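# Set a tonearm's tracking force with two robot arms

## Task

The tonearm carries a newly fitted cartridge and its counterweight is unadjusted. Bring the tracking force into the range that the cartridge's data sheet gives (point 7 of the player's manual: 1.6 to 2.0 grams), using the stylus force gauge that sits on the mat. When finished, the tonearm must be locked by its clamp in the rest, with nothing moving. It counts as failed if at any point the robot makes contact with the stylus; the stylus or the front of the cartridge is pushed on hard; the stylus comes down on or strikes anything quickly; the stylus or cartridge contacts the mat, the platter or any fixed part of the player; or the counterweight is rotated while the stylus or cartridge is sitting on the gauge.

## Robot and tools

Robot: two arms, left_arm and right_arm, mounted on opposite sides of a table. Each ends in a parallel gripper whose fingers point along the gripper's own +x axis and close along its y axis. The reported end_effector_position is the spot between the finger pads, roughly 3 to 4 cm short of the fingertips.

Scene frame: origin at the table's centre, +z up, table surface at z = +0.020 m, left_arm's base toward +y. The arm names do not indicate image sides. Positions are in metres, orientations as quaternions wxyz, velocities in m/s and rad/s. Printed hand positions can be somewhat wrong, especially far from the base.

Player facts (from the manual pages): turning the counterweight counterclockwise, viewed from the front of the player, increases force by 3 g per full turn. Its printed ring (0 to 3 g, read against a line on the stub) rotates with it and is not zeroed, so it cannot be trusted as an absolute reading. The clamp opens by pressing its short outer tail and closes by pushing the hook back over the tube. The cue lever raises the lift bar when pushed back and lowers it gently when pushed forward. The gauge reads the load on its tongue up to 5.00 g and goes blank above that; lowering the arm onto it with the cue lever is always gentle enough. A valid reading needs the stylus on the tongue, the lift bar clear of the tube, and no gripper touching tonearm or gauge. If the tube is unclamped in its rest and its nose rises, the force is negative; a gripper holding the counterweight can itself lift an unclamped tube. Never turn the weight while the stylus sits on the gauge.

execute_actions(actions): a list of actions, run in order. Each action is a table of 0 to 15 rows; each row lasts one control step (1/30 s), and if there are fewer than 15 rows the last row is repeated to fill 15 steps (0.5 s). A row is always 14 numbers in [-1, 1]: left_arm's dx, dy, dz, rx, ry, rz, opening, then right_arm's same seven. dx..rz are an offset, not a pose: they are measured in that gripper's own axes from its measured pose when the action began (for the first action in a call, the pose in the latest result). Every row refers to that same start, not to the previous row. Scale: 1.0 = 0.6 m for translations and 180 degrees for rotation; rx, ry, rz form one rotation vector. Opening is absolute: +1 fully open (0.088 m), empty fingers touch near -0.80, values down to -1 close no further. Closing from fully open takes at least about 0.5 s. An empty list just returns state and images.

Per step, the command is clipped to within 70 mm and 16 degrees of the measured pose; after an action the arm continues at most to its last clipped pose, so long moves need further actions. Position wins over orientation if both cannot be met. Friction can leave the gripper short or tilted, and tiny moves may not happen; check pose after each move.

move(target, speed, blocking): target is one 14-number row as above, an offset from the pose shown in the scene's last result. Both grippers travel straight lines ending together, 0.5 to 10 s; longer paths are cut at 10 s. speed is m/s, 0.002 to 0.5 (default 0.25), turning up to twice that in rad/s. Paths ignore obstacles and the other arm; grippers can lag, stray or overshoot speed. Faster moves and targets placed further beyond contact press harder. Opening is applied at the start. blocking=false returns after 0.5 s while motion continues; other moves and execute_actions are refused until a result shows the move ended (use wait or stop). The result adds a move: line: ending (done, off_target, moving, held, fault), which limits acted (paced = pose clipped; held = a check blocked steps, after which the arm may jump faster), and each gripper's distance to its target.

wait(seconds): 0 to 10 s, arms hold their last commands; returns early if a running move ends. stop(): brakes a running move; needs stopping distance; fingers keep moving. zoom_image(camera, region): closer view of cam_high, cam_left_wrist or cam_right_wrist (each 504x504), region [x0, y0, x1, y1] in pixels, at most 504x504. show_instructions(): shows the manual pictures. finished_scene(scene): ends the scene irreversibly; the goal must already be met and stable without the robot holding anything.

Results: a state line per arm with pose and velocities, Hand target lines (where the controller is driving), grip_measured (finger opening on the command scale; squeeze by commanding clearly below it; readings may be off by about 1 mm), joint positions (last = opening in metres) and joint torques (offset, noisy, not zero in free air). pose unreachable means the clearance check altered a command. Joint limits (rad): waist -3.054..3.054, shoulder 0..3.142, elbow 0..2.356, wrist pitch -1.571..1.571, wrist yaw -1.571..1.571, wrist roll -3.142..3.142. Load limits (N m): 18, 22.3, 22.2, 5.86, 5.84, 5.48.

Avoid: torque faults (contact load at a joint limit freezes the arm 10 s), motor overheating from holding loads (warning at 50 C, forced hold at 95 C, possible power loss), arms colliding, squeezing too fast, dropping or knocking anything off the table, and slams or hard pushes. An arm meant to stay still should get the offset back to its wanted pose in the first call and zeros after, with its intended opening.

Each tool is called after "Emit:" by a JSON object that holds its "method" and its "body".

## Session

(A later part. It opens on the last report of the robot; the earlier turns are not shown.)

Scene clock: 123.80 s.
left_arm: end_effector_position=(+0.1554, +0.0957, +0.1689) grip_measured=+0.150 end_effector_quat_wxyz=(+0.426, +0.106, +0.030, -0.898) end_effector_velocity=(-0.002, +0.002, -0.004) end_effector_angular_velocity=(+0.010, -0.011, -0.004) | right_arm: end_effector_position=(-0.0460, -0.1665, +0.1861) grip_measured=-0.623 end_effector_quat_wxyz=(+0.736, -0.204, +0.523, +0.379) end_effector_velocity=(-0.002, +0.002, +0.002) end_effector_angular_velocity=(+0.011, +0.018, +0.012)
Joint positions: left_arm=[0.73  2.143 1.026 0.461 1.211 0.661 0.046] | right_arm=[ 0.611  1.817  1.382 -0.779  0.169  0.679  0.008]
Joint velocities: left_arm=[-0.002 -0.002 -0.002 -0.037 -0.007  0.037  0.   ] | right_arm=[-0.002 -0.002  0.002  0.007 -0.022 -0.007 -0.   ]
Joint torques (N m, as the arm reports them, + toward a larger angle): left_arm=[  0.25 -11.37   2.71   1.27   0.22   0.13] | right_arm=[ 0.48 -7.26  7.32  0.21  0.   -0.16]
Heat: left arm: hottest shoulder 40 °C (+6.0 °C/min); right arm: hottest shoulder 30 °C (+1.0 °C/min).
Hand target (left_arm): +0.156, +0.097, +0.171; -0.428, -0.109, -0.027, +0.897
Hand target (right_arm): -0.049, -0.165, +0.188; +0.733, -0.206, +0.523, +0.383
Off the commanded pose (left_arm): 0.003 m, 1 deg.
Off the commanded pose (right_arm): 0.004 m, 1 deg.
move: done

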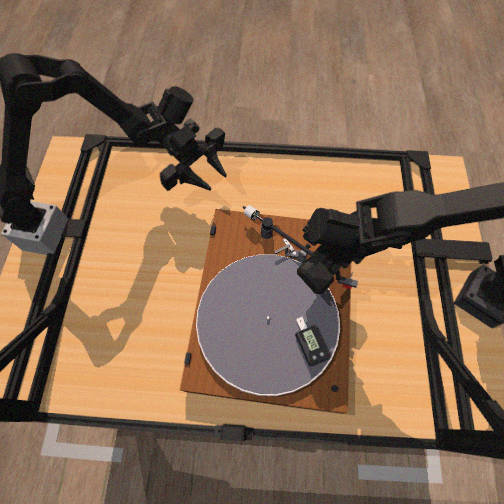

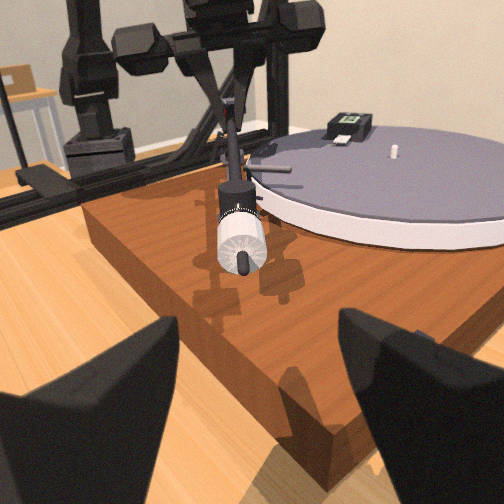

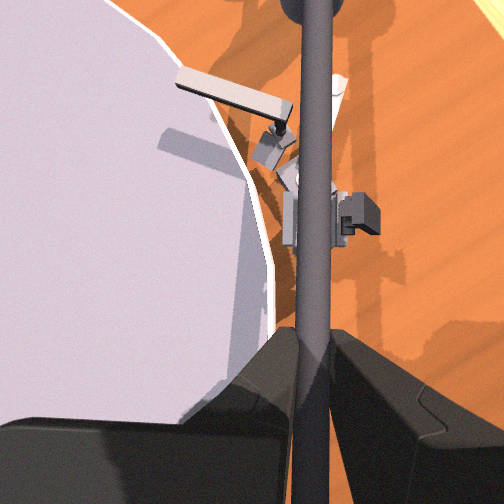

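Emit:
{"method": "move", "body": {"target": [0,0,0,0,0,0,0.15,0.013,0.071,0.005,0.083,-0.009,-0.033,-0.68], "speed": 0.1}}

Emit:
{"method": "move", "body": {"target": [0,0,0,0,0,0,0.15,0.026,0.069,-0.003,0.083,-0.026,-0.033,-0.68], "speed": 0.1}}

Emit:
{"method": "zoom_image", "body": {"camera": "cam_high", "region": [270,280,340,350]}}

Emit:
{"method": "zoom_image", "body": {"camera": "cam_left_wrist", "region": [260,80,380,200]}}

Scene clock: 126.23 s.
left_arm: end_effector_position=(+0.1553, +0.0959, +0.1688) grip_measured=+0.150 end_effector_quat_wxyz=(+0.426, +0.106, +0.029, -0.898) end_effector_velocity=(-0.000, +0.000, -0.005) end_effector_angular_velocity=(+0.017, -0.007, +0.013) | right_arm: end_effector_position=(-0.0755, -0.1367, +0.1874) grip_measured=-0.623 end_effector_quat_wxyz=(+0.780, -0.127, +0.546, +0.277) end_effector_velocity=(+0.000, -0.000, +0.003) end_effector_angular_velocity=(-0.010, +0.004, +0.006)
Joint positions: left_arm=[0.73  2.142 1.026 0.459 1.211 0.664 0.046] | right_arm=[ 0.717  1.986  1.62  -0.926  0.285  1.051  0.008]
Joint velocities: left_arm=[-0.002  0.002 -0.007 -0.007 -0.022  0.007  0.   ] | right_arm=[-0.002  0.002  0.017 -0.022 -0.007 -0.007  0.   ]
Joint torques (N m, as the arm reports them, + toward a larger angle): left_arm=[ 0.01 -9.72  3.69  1.67  0.46 -0.1 ] | right_arm=[ 0.08 -7.    7.34  0.43  0.38  0.21]
Heat: left arm: hottest shoulder 40 °C (+6.1 °C/min); right arm: hottest shoulder 30 °C (+0.0 °C/min).
Hand target (left_arm): +0.155, +0.096, +0.169; -0.426, -0.105, -0.030, +0.898
Hand target (right_arm): -0.075, -0.135, +0.185; +0.782, -0.128, +0.546, +0.273
Off the commanded pose (left_arm): 0.000 m, 0 deg.
Off the commanded pose (right_arm): 0.004 m, 1 deg.
move: done

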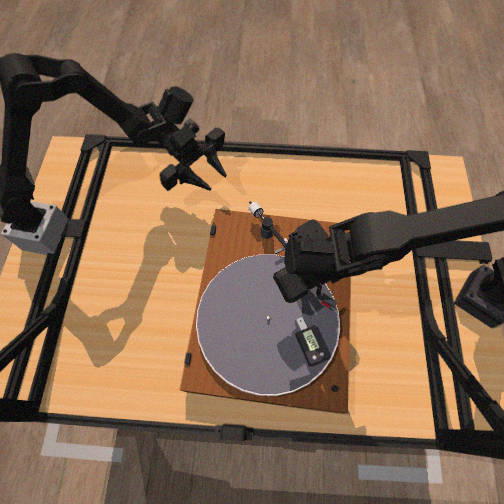

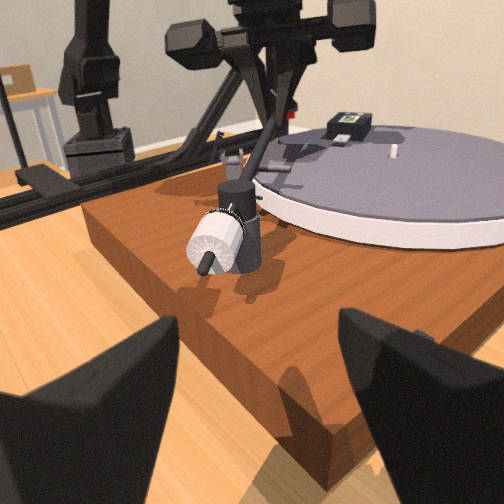

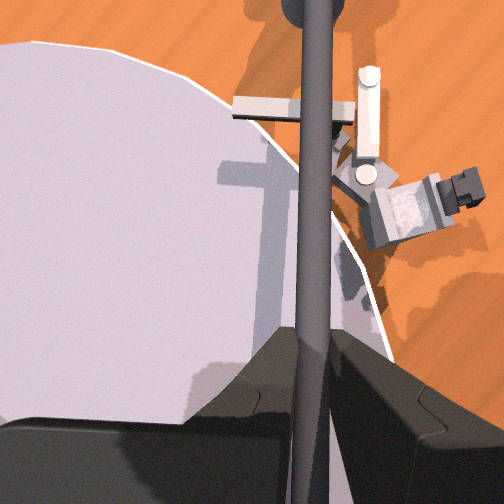

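Scene clock: 128.03 s.
left_arm: end_effector_position=(+0.1553, +0.0959, +0.1688) grip_measured=+0.150 end_effector_quat_wxyz=(+0.426, +0.106, +0.029, -0.898) end_effector_velocity=(-0.001, +0.000, -0.003) end_effector_angular_velocity=(+0.026, +0.020, +0.008) | right_arm: end_effector_position=(-0.0976, -0.1006, +0.1814) grip_measured=-0.623 end_effector_quat_wxyz=(+0.823, -0.040, +0.540, +0.174) end_effector_velocity=(+0.002, +0.000, -0.000) end_effector_angular_velocity=(-0.016, +0.003, +0.001)
Joint positions: left_arm=[0.73  2.142 1.026 0.459 1.211 0.664 0.046] | right_arm=[ 0.792  2.219  1.947 -1.109  0.406  1.406  0.008]
Joint velocities: left_arm=[-0.002  0.002 -0.002 -0.007 -0.007 -0.022  0.   ] | right_arm=[-0.007  0.012  0.022 -0.022 -0.007 -0.007 -0.   ]
Joint torques (N m, as the arm reports them, + toward a larger angle): left_arm=[ 0.03 -9.74  3.68  1.48  0.45 -0.01] | right_arm=[-0.08 -8.2   6.88  0.25  0.52  0.21]
Heat: left arm: hottest shoulder 40 °C (+6.1 °C/min); right arm: hottest shoulder 30 °C (+0.0 °C/min).
Hand target (left_arm): +0.155, +0.096, +0.169; -0.426, -0.106, -0.029, +0.898
Hand target (right_arm): -0.097, -0.099, +0.177; +0.825, -0.041, +0.538, +0.169
Off the commanded pose (left_arm): 0.000 m, 0 deg.
Off the commanded pose (right_arm): 0.005 m, 1 deg.
move: done

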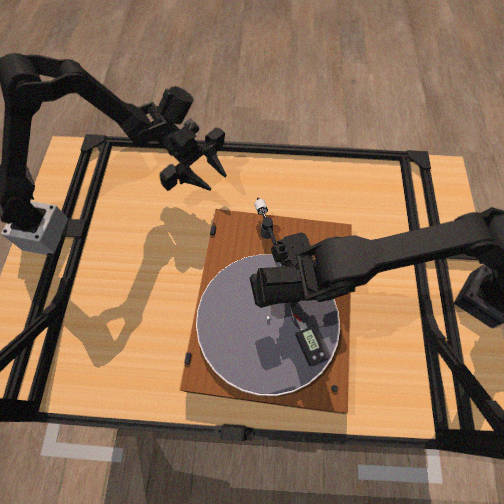

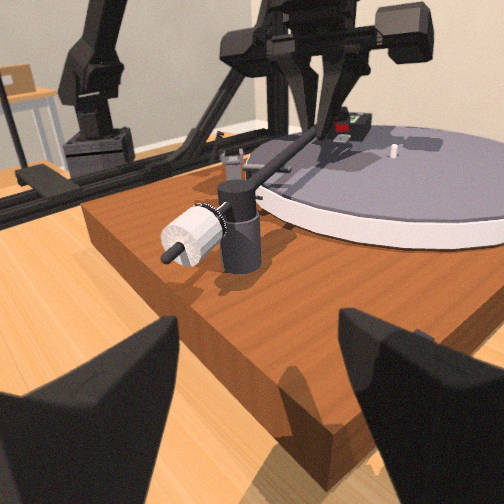

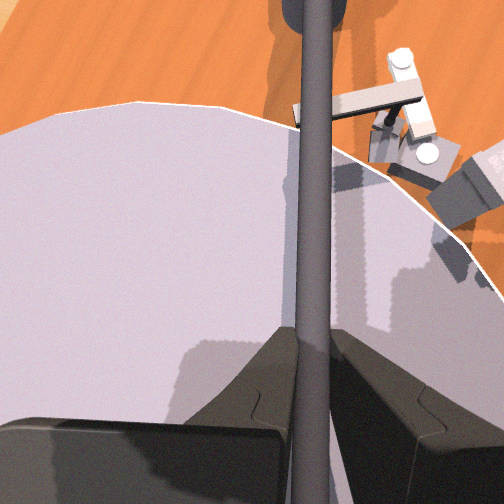

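Region (270, 280, 340, 350) of cam_high's 504x504 image, scaled by 7.200, with more detail than that image has.

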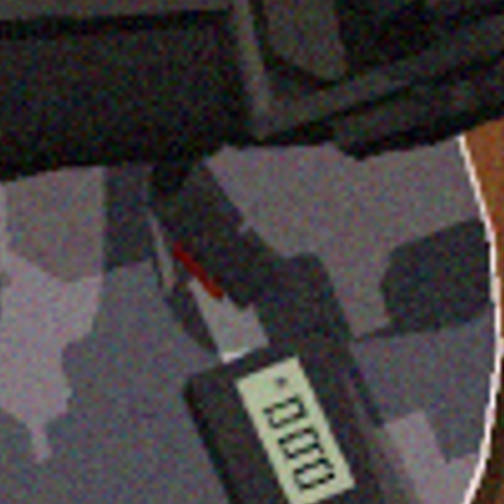

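Region (260, 80, 380, 200) of cam_left_wrist's 504x504 image, scaled by 4.200, with more detail than that image has.

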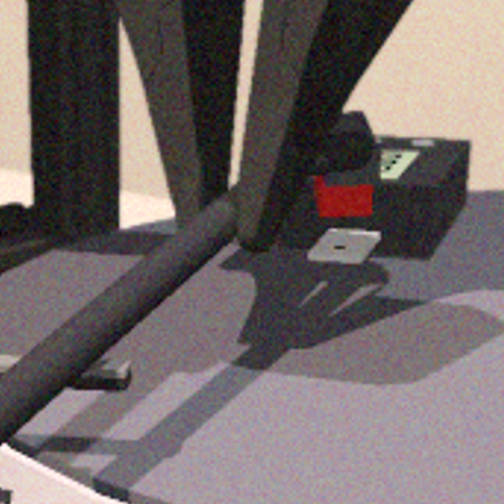

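Same position as before. Release and rise.

Emit:
{"method": "execute_actions", "body": {"actions": [[[0,0,0,0,0,0,0.15,0,0,0,0,0,0,-0.65],[0,0,0,0,0,0,0.15,0,0,0,0,0,0,-0.635],[0,0,0,0,0,0,0.15,0,0,0,0,0,0,-0.625],[0,0,0,0,0,0,0.15,0,0,0,0,0,0,-0.615],[0,0,0,0,0,0,0.15,0,0,0,0,0,0,-0.605],[0,0,0,0,0,0,0.15,0,0,0,0,0,0,-0.595],[0,0,0,0,0,0,0.15,0,0,0,0,0,0,-0.58],[0,0,0,0,0,0,0.15,0,0,0,0,0,0,-0.55],[0,0,0,0,0,0,0.15,0,0,0,0,0,0,-0.5],[0,0,0,0,0,0,0.15,0,0,0,0,0,0,-0.4],[0,0,0,0,0,0,0.15,0,0,0,0,0,0,-0.25],[0,0,0,0,0,0,0.15,0,0,0,0,0,0,-0.1],[0,0,0,0,0,0,0.15,0,0,0,0,0,0,0.1],[0,0,0,0,0,0,0.15,0,0,0,0,0,0,0.3]]]}}

Emit:
{"method": "move", "body": {"target": [0,0,0,0,0,0,0.15,-0.066,-0.012,0.028,0,0,0,0.3], "speed": 0.1}}

Emit:
{"method": "zoom_image", "body": {"camera": "cam_high", "region": [270,280,340,350]}}

Scene clock: 129.63 s.
left_arm: end_effector_position=(+0.1553, +0.0959, +0.1688) grip_measured=+0.150 end_effector_quat_wxyz=(+0.426, +0.106, +0.029, -0.898) end_effector_velocity=(-0.002, +0.000, +0.002) end_effector_angular_velocity=(-0.004, +0.005, -0.007) | right_arm: end_effector_position=(-0.0976, -0.1005, +0.1815) grip_measured=-0.019 end_effector_quat_wxyz=(+0.823, -0.040, +0.540, +0.174) end_effector_velocity=(+0.001, -0.005, -0.002) end_effector_angular_velocity=(-0.033, +0.012, +0.017)
Joint positions: left_arm=[0.73  2.142 1.026 0.459 1.211 0.664 0.046] | right_arm=[ 0.792  2.22   1.949 -1.111  0.407  1.408  0.038]
Joint velocities: left_arm=[-0.002 -0.002 -0.002  0.007  0.007 -0.007 -0.   ] | right_arm=[-0.007 -0.002 -0.002 -0.022 -0.022 -0.022  0.177]
Joint torques (N m, as the arm reports them, + toward a larger angle): left_arm=[ 0.01 -9.77  3.7   1.48  0.44 -0.01] | right_arm=[-0.04 -9.79  5.67  0.7   0.29 -0.09]
Heat: left arm: hottest shoulder 40 °C (+6.0 °C/min); right arm: hottest shoulder 30 °C (+0.0 °C/min).
Hand target (left_arm): +0.155, +0.096, +0.169; -0.426, -0.106, -0.029, +0.898
Hand target (right_arm): -0.098, -0.101, +0.181; +0.823, -0.040, +0.540, +0.174
Off the commanded pose (left_arm): 0.000 m, 0 deg.
Off the commanded pose (right_arm): 0.000 m, 0 deg.

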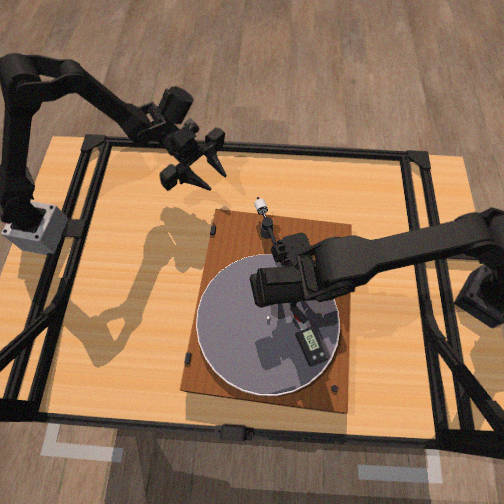

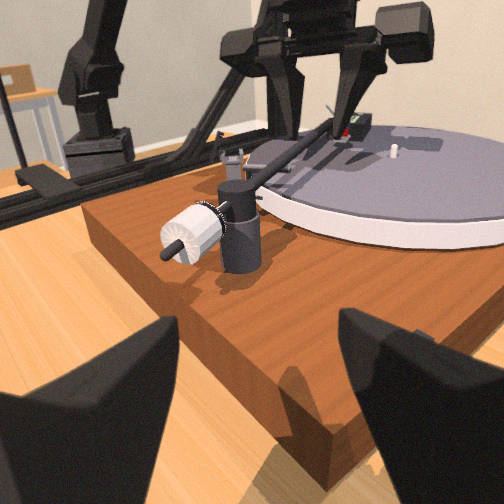

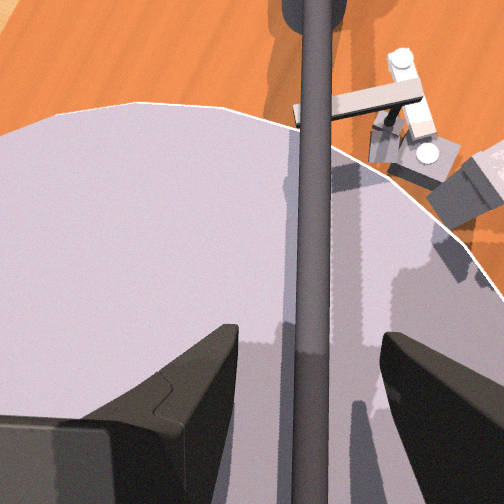

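Scene clock: 130.47 s.
left_arm: end_effector_position=(+0.1553, +0.0959, +0.1688) grip_measured=+0.150 end_effector_quat_wxyz=(+0.426, +0.106, +0.029, -0.898) end_effector_velocity=(-0.004, +0.000, -0.002) end_effector_angular_velocity=(+0.025, +0.014, +0.000) | right_arm: end_effector_position=(-0.0951, -0.1135, +0.2174) grip_measured=+0.300 end_effector_quat_wxyz=(+0.823, -0.045, +0.540, +0.170) end_effector_velocity=(-0.002, +0.001, -0.001) end_effector_angular_velocity=(-0.005, +0.018, +0.021)
Joint positions: left_arm=[0.73  2.142 1.026 0.459 1.211 0.664 0.046] | right_arm=[ 0.792  2.174  2.019 -1.24   0.407  1.408  0.054]
Joint velocities: left_arm=[-0.007 -0.002 -0.002 -0.022 -0.007 -0.007 -0.   ] | right_arm=[-0.002 -0.002 -0.002  0.007 -0.022 -0.022 -0.   ]
Joint torques (N m, as the arm reports them, + toward a larger angle): left_arm=[ 0.01 -9.77  3.67  1.47  0.45 -0.01] | right_arm=[ -0.16 -10.06   6.89   0.32   0.3   -0.08]
Heat: left arm: hottest shoulder 40 °C (+6.1 °C/min); right arm: hottest shoulder 30 °C (+0.0 °C/min).
Hand target (left_arm): +0.155, +0.096, +0.169; -0.426, -0.106, -0.029, +0.898
Hand target (right_arm): -0.095, -0.113, +0.223; +0.823, -0.040, +0.540, +0.174
Off the commanded pose (left_arm): 0.000 m, 0 deg.
Off the commanded pose (right_arm): 0.006 m, 1 deg.
move: done

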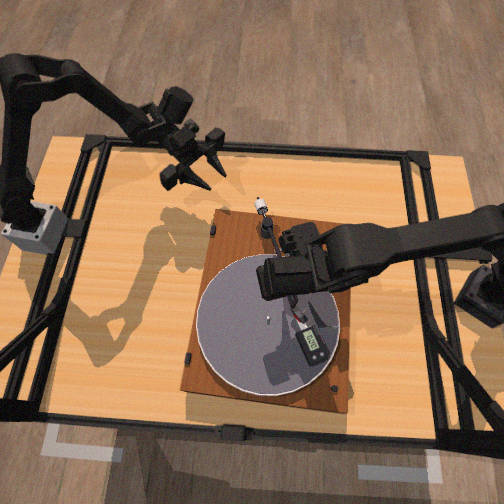

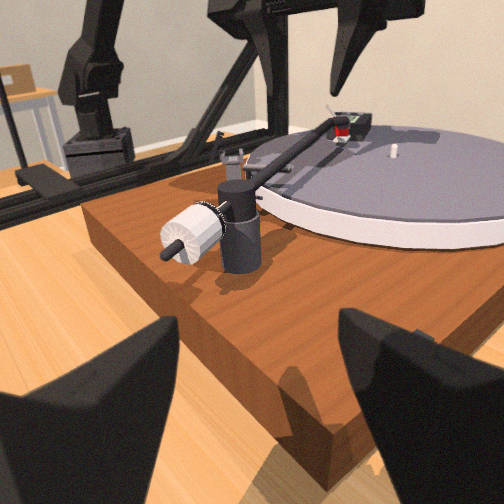

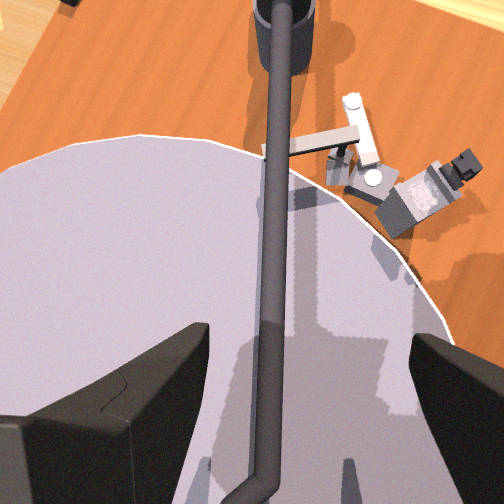

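Region (270, 280, 340, 350) of cam_high's 504x504 image, scaled by 7.200, with more detail than that image has.

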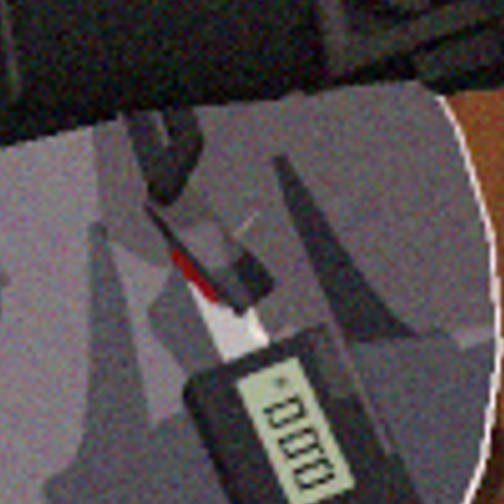

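Emit:
{"method": "move", "body": {"target": [0,0,0,0,0,0,0.15,0.124,-0.087,0.216,-0.318,0.059,0.283,-0.85], "speed": 0.45}}

Emit:
{"method": "zoom_image", "body": {"camera": "cam_right_wrist", "region": [364,120,504,260]}}

Scene clock: 133.67 s.
left_arm: end_effector_position=(+0.1553, +0.0959, +0.1688) grip_measured=+0.150 end_effector_quat_wxyz=(+0.426, +0.106, +0.029, -0.898) end_effector_velocity=(-0.003, +0.000, -0.005) end_effector_angular_velocity=(+0.051, +0.026, +0.015) | right_arm: end_effector_position=(+0.0599, -0.1136, +0.2018) grip_measured=-0.798 end_effector_quat_wxyz=(+0.508, -0.206, +0.430, +0.717) end_effector_velocity=(-0.004, -0.004, +0.000) end_effector_angular_velocity=(-0.011, +0.020, +0.022)
Joint positions: left_arm=[0.73  2.142 1.026 0.459 1.211 0.664 0.046] | right_arm=[ 0.141  2.067  1.671 -0.768 -0.648 -0.31   0.   ]
Joint velocities: left_arm=[-0.007 -0.002 -0.002 -0.037 -0.022 -0.022 -0.   ] | right_arm=[-0.002  0.002  0.007 -0.037 -0.022 -0.022  0.   ]
Joint torques (N m, as the arm reports them, + toward a larger angle): left_arm=[ 0.02 -9.76  3.68  1.48  0.45 -0.01] | right_arm=[-0.12 -7.43  7.3   0.74 -0.53 -0.27]
Heat: left arm: hottest shoulder 40 °C (+5.0 °C/min); right arm: hottest shoulder 31 °C (+1.0 °C/min).
Hand target (left_arm): +0.155, +0.096, +0.169; -0.426, -0.106, -0.029, +0.898
Hand target (right_arm): +0.061, -0.112, +0.198; +0.505, -0.207, +0.432, +0.718
Off the commanded pose (left_arm): 0.000 m, 0 deg.
Off the commanded pose (right_arm): 0.005 m, 0 deg.
move: done

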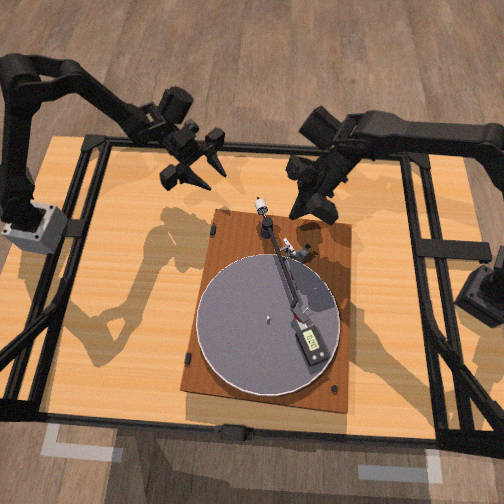

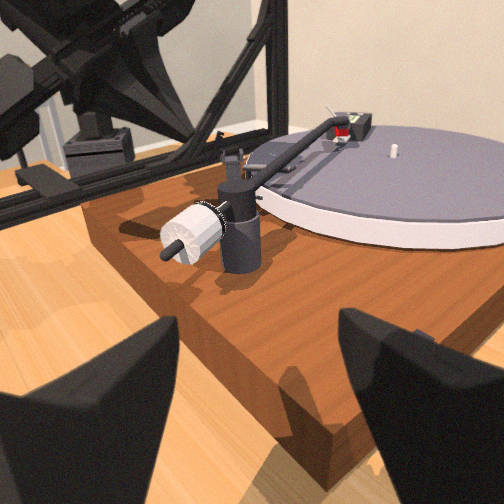

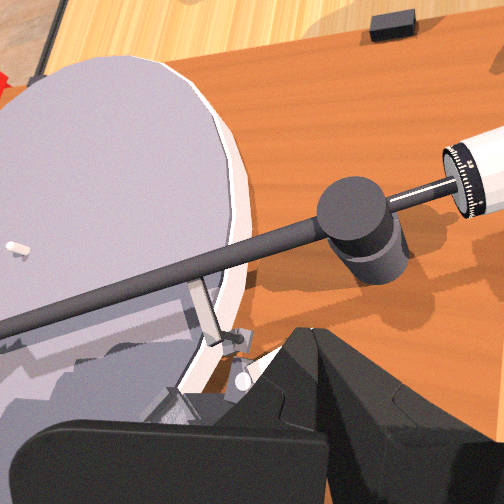

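Region (364, 120, 504, 260) of cam_right_wrist's 504x504 image, scaled by 3.600, with more detail than that image has.

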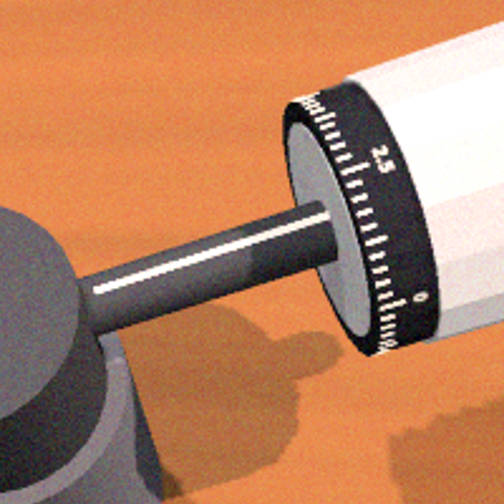

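Emit:
{"method": "move", "body": {"target": [0,0,0,0,0,0,0.15,0.128,-0.023,-0.0455,0,0,0,-0.85], "speed": 0.1}}

Emit:
{"method": "move", "body": {"target": [0,0,0,0,0,0,0.15,-0.039,0.005,-0.061,0,0,0,-0.85], "speed": 0.045}}

Emit:
{"method": "move", "body": {"target": [0,0,0,0,0,0,0.15,-0.055,0,0,0,0,0,-0.85], "speed": 0.1}}

Scene clock: 135.63 s.
left_arm: end_effector_position=(+0.1553, +0.0959, +0.1688) grip_measured=+0.150 end_effector_quat_wxyz=(+0.426, +0.106, +0.029, -0.898) end_effector_velocity=(-0.001, +0.001, -0.002) end_effector_angular_velocity=(+0.025, +0.014, +0.005) | right_arm: end_effector_position=(+0.0403, -0.0896, +0.1373) grip_measured=-0.798 end_effector_quat_wxyz=(+0.512, -0.203, +0.417, +0.723) end_effector_velocity=(+0.001, -0.002, -0.004) end_effector_angular_velocity=(-0.022, -0.009, -0.013)
Joint positions: left_arm=[0.73  2.142 1.026 0.459 1.211 0.664 0.046] | right_arm=[ 0.206  2.163  1.54  -0.47  -0.623 -0.24   0.   ]
Joint velocities: left_arm=[-0.002 -0.002 -0.002 -0.022 -0.007 -0.007 -0.   ] | right_arm=[ 0.002  0.002 -0.002 -0.007  0.022  0.007  0.   ]
Joint torques (N m, as the arm reports them, + toward a larger angle): left_arm=[ 0.02 -9.74  3.67  1.49  0.45  0.  ] | right_arm=[ 0.27 -7.86  4.69  1.22 -0.28  0.15]
Heat: left arm: hottest shoulder 40 °C (+5.0 °C/min); right arm: hottest shoulder 31 °C (+1.0 °C/min).
Hand target (left_arm): +0.155, +0.096, +0.169; -0.426, -0.106, -0.029, +0.898
Hand target (right_arm): +0.038, -0.092, +0.125; +0.508, -0.206, +0.430, +0.717
Off the commanded pose (left_arm): 0.000 m, 0 deg.
Off the commanded pose (right_arm): 0.013 m, 2 deg.
move: off_target (right_arm)

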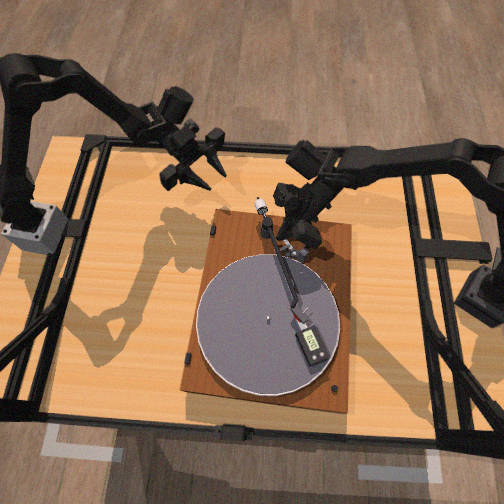

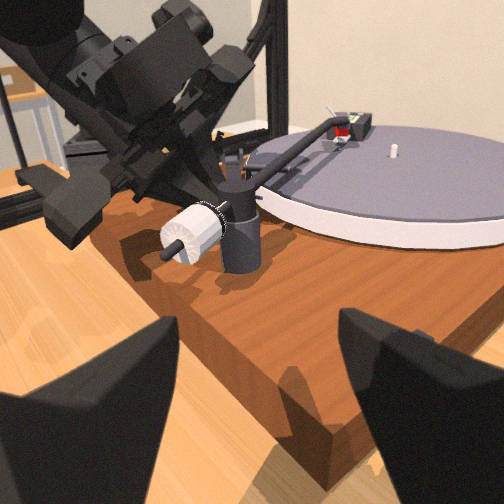

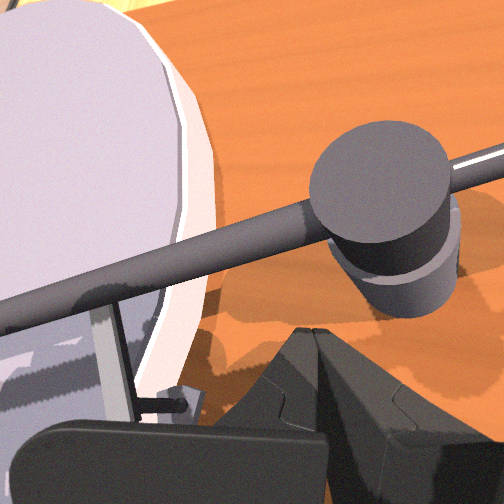

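Scene clock: 136.93 s.
left_arm: end_effector_position=(+0.1553, +0.0959, +0.1688) grip_measured=+0.150 end_effector_quat_wxyz=(+0.426, +0.106, +0.029, -0.898) end_effector_velocity=(+0.002, -0.002, +0.001) end_effector_angular_velocity=(+0.010, -0.007, +0.017) | right_arm: end_effector_position=(+0.0489, -0.1283, +0.1386) grip_measured=-0.798 end_effector_quat_wxyz=(+0.521, -0.201, +0.411, +0.720) end_effector_velocity=(-0.001, -0.003, +0.002) end_effector_angular_velocity=(+0.005, +0.017, +0.008)
Joint positions: left_arm=[0.73  2.142 1.026 0.459 1.211 0.664 0.046] | right_arm=[ 0.152  2.042  1.354 -0.417 -0.636 -0.286  0.   ]
Joint velocities: left_arm=[-0.002 -0.007  0.002 -0.007 -0.022 -0.007 -0.   ] | right_arm=[-0.007 -0.007 -0.007 -0.007 -0.022 -0.007  0.   ]
Joint torques (N m, as the arm reports them, + toward a larger angle): left_arm=[ 0.02 -9.77  3.68  1.48  0.45 -0.01] | right_arm=[ 0.78 -9.09  3.65  0.82 -0.6  -0.24]
Heat: left arm: hottest shoulder 39 °C (+4.0 °C/min); right arm: hottest shoulder 31 °C (+1.0 °C/min).
Hand target (left_arm): +0.155, +0.096, +0.169; -0.426, -0.106, -0.029, +0.898
Hand target (right_arm): +0.042, -0.133, +0.134; +0.512, -0.204, +0.417, +0.723
Off the commanded pose (left_arm): 0.000 m, 0 deg.
Off the commanded pose (right_arm): 0.009 m, 1 deg.
move: off_target (right_arm)

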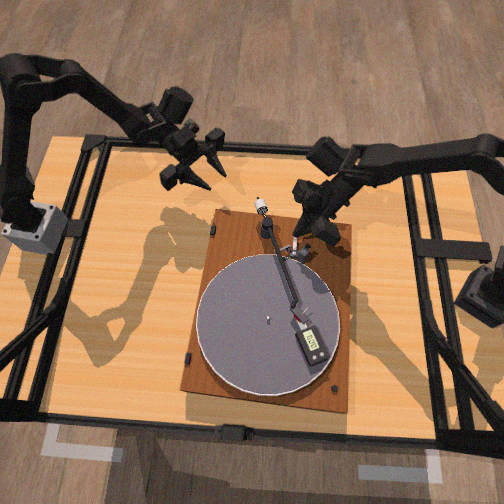

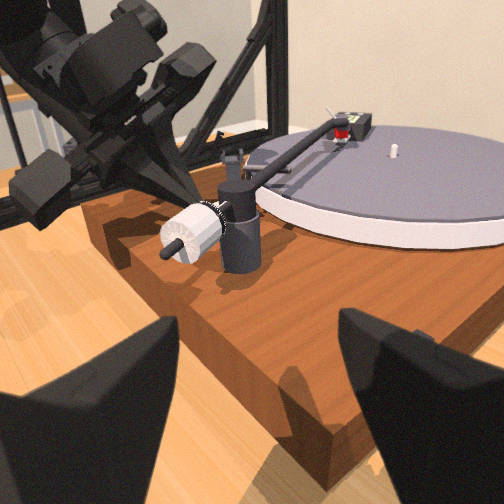

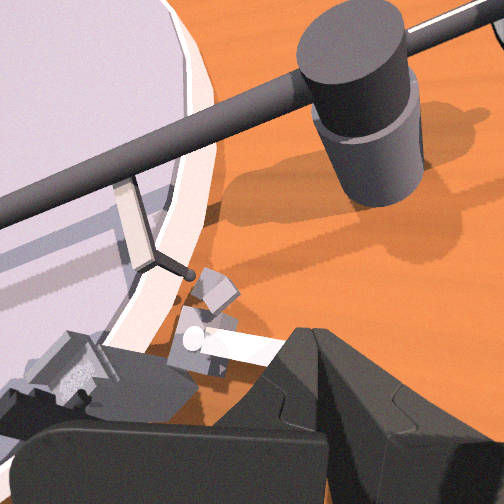

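Scene clock: 137.73 s.
left_arm: end_effector_position=(+0.1553, +0.0959, +0.1688) grip_measured=+0.150 end_effector_quat_wxyz=(+0.426, +0.106, +0.029, -0.898) end_effector_velocity=(-0.001, -0.000, +0.001) end_effector_angular_velocity=(+0.009, +0.003, +0.005) | right_arm: end_effector_position=(+0.0605, -0.1477, +0.1568) grip_measured=-0.798 end_effector_quat_wxyz=(+0.520, -0.202, +0.418, +0.717) end_effector_velocity=(-0.000, -0.001, +0.002) end_effector_angular_velocity=(+0.004, +0.003, +0.006)
Joint positions: left_arm=[0.73  2.142 1.026 0.459 1.211 0.664 0.046] | right_arm=[ 0.103  1.983  1.354 -0.52  -0.655 -0.337  0.   ]
Joint velocities: left_arm=[-0.002 -0.007 -0.002 -0.007 -0.007 -0.007  0.   ] | right_arm=[-0.002 -0.002  0.002 -0.007 -0.007 -0.007  0.   ]
Joint torques (N m, as the arm reports them, + toward a larger angle): left_arm=[ 0.03 -9.76  3.67  1.47  0.45 -0.01] | right_arm=[-0.24 -9.3   6.14  0.8  -0.48 -0.21]
Heat: left arm: hottest shoulder 39 °C (+4.0 °C/min); right arm: hottest shoulder 31 °C (+1.0 °C/min).
Hand target (left_arm): +0.155, +0.096, +0.169; -0.426, -0.106, -0.029, +0.898
Hand target (right_arm): +0.061, -0.148, +0.162; +0.521, -0.201, +0.411, +0.720
Off the commanded pose (left_arm): 0.000 m, 0 deg.
Off the commanded pose (right_arm): 0.006 m, 1 deg.
move: done

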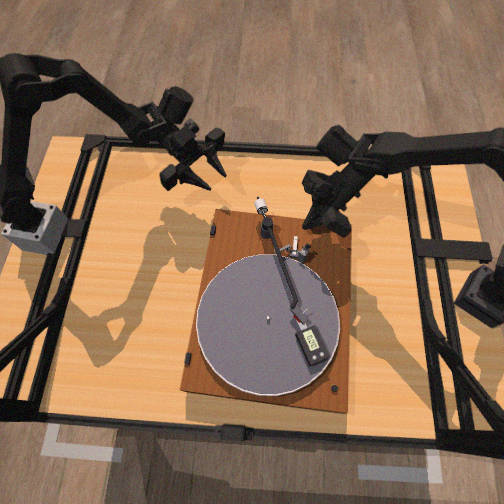

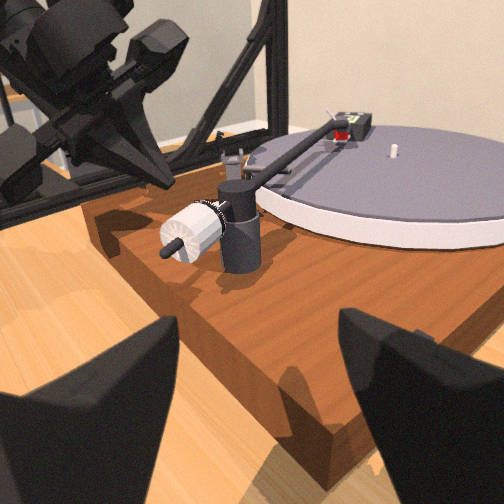

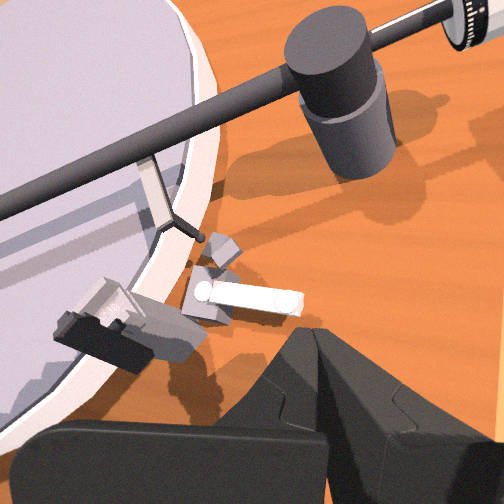

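Emit:
{"method": "move", "body": {"target": [0,0,0,0,0,0,0.15,0.046,0.004,-0.047,0,0.005,0,-0.85], "speed": 0.1}}

Emit:
{"method": "wait", "body": {"seconds": 6}}

Emit:
{"method": "zoom_image", "body": {"camera": "cam_high", "region": [280,310,340,370]}}

Emit:
{"method": "zoom_image", "body": {"camera": "cam_left_wrist", "region": [260,80,380,200]}}

Scene clock: 139.30 s.
left_arm: end_effector_position=(+0.1553, +0.0959, +0.1688) grip_measured=+0.150 end_effector_quat_wxyz=(+0.426, +0.106, +0.029, -0.898) end_effector_velocity=(-0.002, +0.001, -0.004) end_effector_angular_velocity=(+0.021, +0.012, +0.005) | right_arm: end_effector_position=(+0.0462, -0.1516, +0.1313) grip_measured=-0.798 end_effector_quat_wxyz=(+0.520, -0.206, +0.410, +0.721) end_effector_velocity=(+0.002, +0.003, +0.003) end_effector_angular_velocity=(+0.025, -0.008, +0.006)
Joint positions: left_arm=[0.73  2.142 1.026 0.459 1.211 0.664 0.046] | right_arm=[ 0.132  1.984  1.239 -0.379 -0.641 -0.319  0.   ]
Joint velocities: left_arm=[-0.002  0.002 -0.007 -0.007 -0.007 -0.007 -0.   ] | right_arm=[-0.002 -0.002 -0.002  0.022 -0.007 -0.007  0.   ]
Joint torques (N m, as the arm reports them, + toward a larger angle): left_arm=[ 0.03 -9.77  3.7   1.47  0.45 -0.01] | right_arm=[ 0.23 -6.73  4.19  1.24 -0.21  0.19]
Heat: left arm: hottest shoulder 39 °C (+4.0 °C/min); right arm: hottest shoulder 31 °C (+1.0 °C/min).
Hand target (left_arm): +0.155, +0.096, +0.169; -0.426, -0.106, -0.029, +0.898
Hand target (right_arm): +0.044, -0.155, +0.122; +0.516, -0.207, +0.422, +0.716
Off the commanded pose (left_arm): 0.000 m, 0 deg.
Off the commanded pose (right_arm): 0.010 m, 2 deg.
move: off_target (right_arm)

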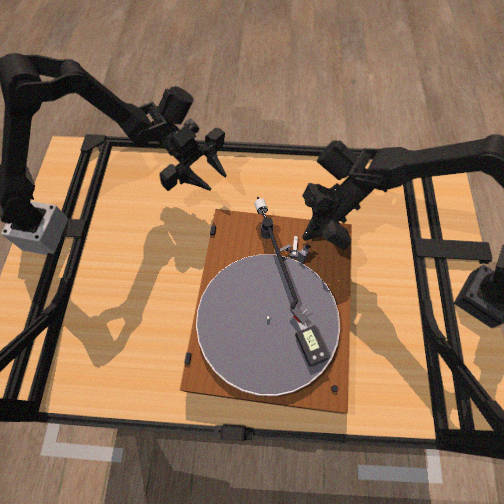

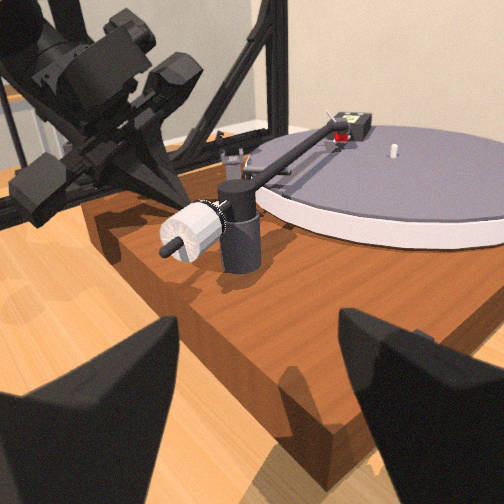

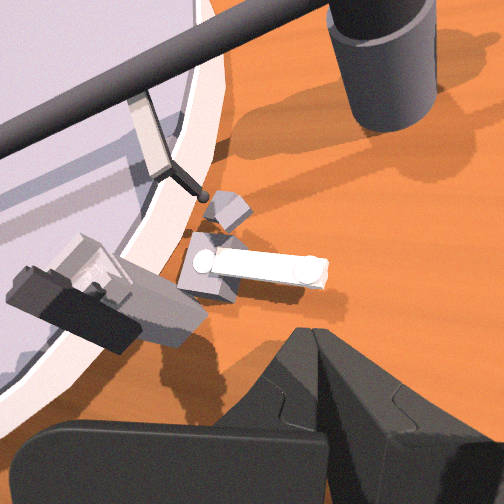

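Scene clock: 145.30 s.
left_arm: end_effector_position=(+0.1552, +0.0959, +0.1688) grip_measured=+0.150 end_effector_quat_wxyz=(+0.426, +0.106, +0.029, -0.898) end_effector_velocity=(-0.003, -0.000, -0.001) end_effector_angular_velocity=(+0.013, +0.006, +0.000) | right_arm: end_effector_position=(+0.0462, -0.1518, +0.1306) grip_measured=-0.798 end_effector_quat_wxyz=(+0.520, -0.206, +0.410, +0.720) end_effector_velocity=(+0.000, +0.000, +0.001) end_effector_angular_velocity=(+0.012, -0.002, +0.006)
Joint positions: left_arm=[0.73  2.142 1.026 0.458 1.211 0.664 0.046] | right_arm=[ 0.132  1.985  1.237 -0.377 -0.64  -0.318  0.   ]
Joint velocities: left_arm=[-0.007 -0.002 -0.002 -0.007 -0.007 -0.007 -0.   ] | right_arm=[-0.002 -0.002 -0.002  0.007 -0.007 -0.007  0.   ]
Joint torques (N m, as the arm reports them, + toward a larger angle): left_arm=[ 0.02 -9.8   3.67  1.49  0.45 -0.01] | right_arm=[ 0.22 -6.8   4.36  1.21 -0.26  0.15]
Heat: left arm: hottest shoulder 39 °C (+4.0 °C/min); right arm: hottest shoulder 31 °C (+0.0 °C/min).
Hand target (left_arm): +0.155, +0.096, +0.169; -0.426, -0.106, -0.029, +0.898
Hand target (right_arm): +0.044, -0.155, +0.122; +0.517, -0.207, +0.422, +0.716
Off the commanded pose (left_arm): 0.000 m, 0 deg.
Off the commanded pose (right_arm): 0.010 m, 1 deg.
wait: 6.00 s; at rest by 0.17 s

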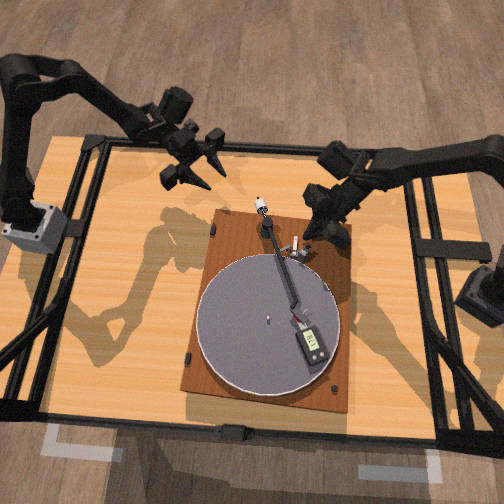

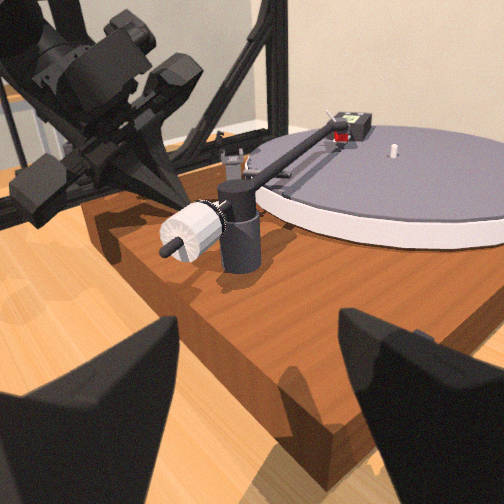

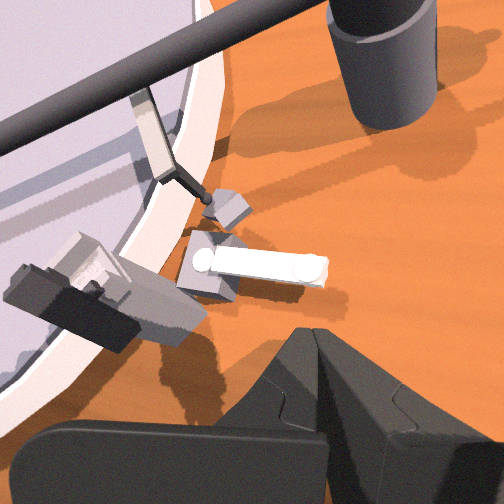

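Region (280, 310, 340, 370) of cam_high's 504x504 image, scaled by 8.400, with more detail than that image has.

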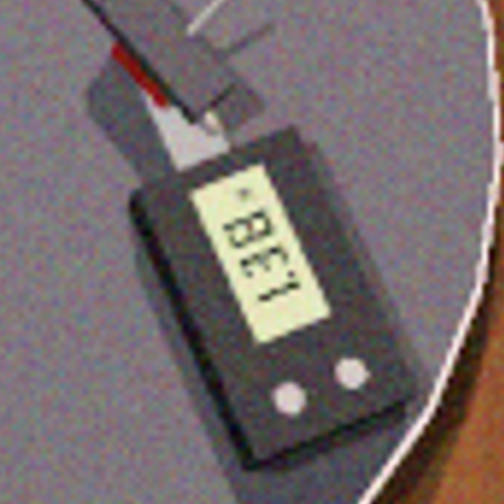

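Region (260, 80, 380, 200) of cam_left_wrist's 504x504 image, scaled by 4.200, with more detail than that image has.

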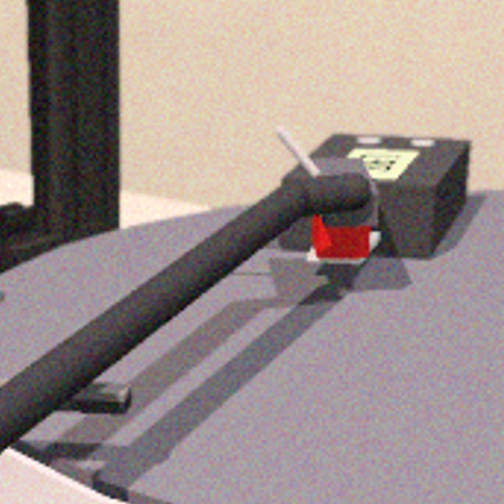

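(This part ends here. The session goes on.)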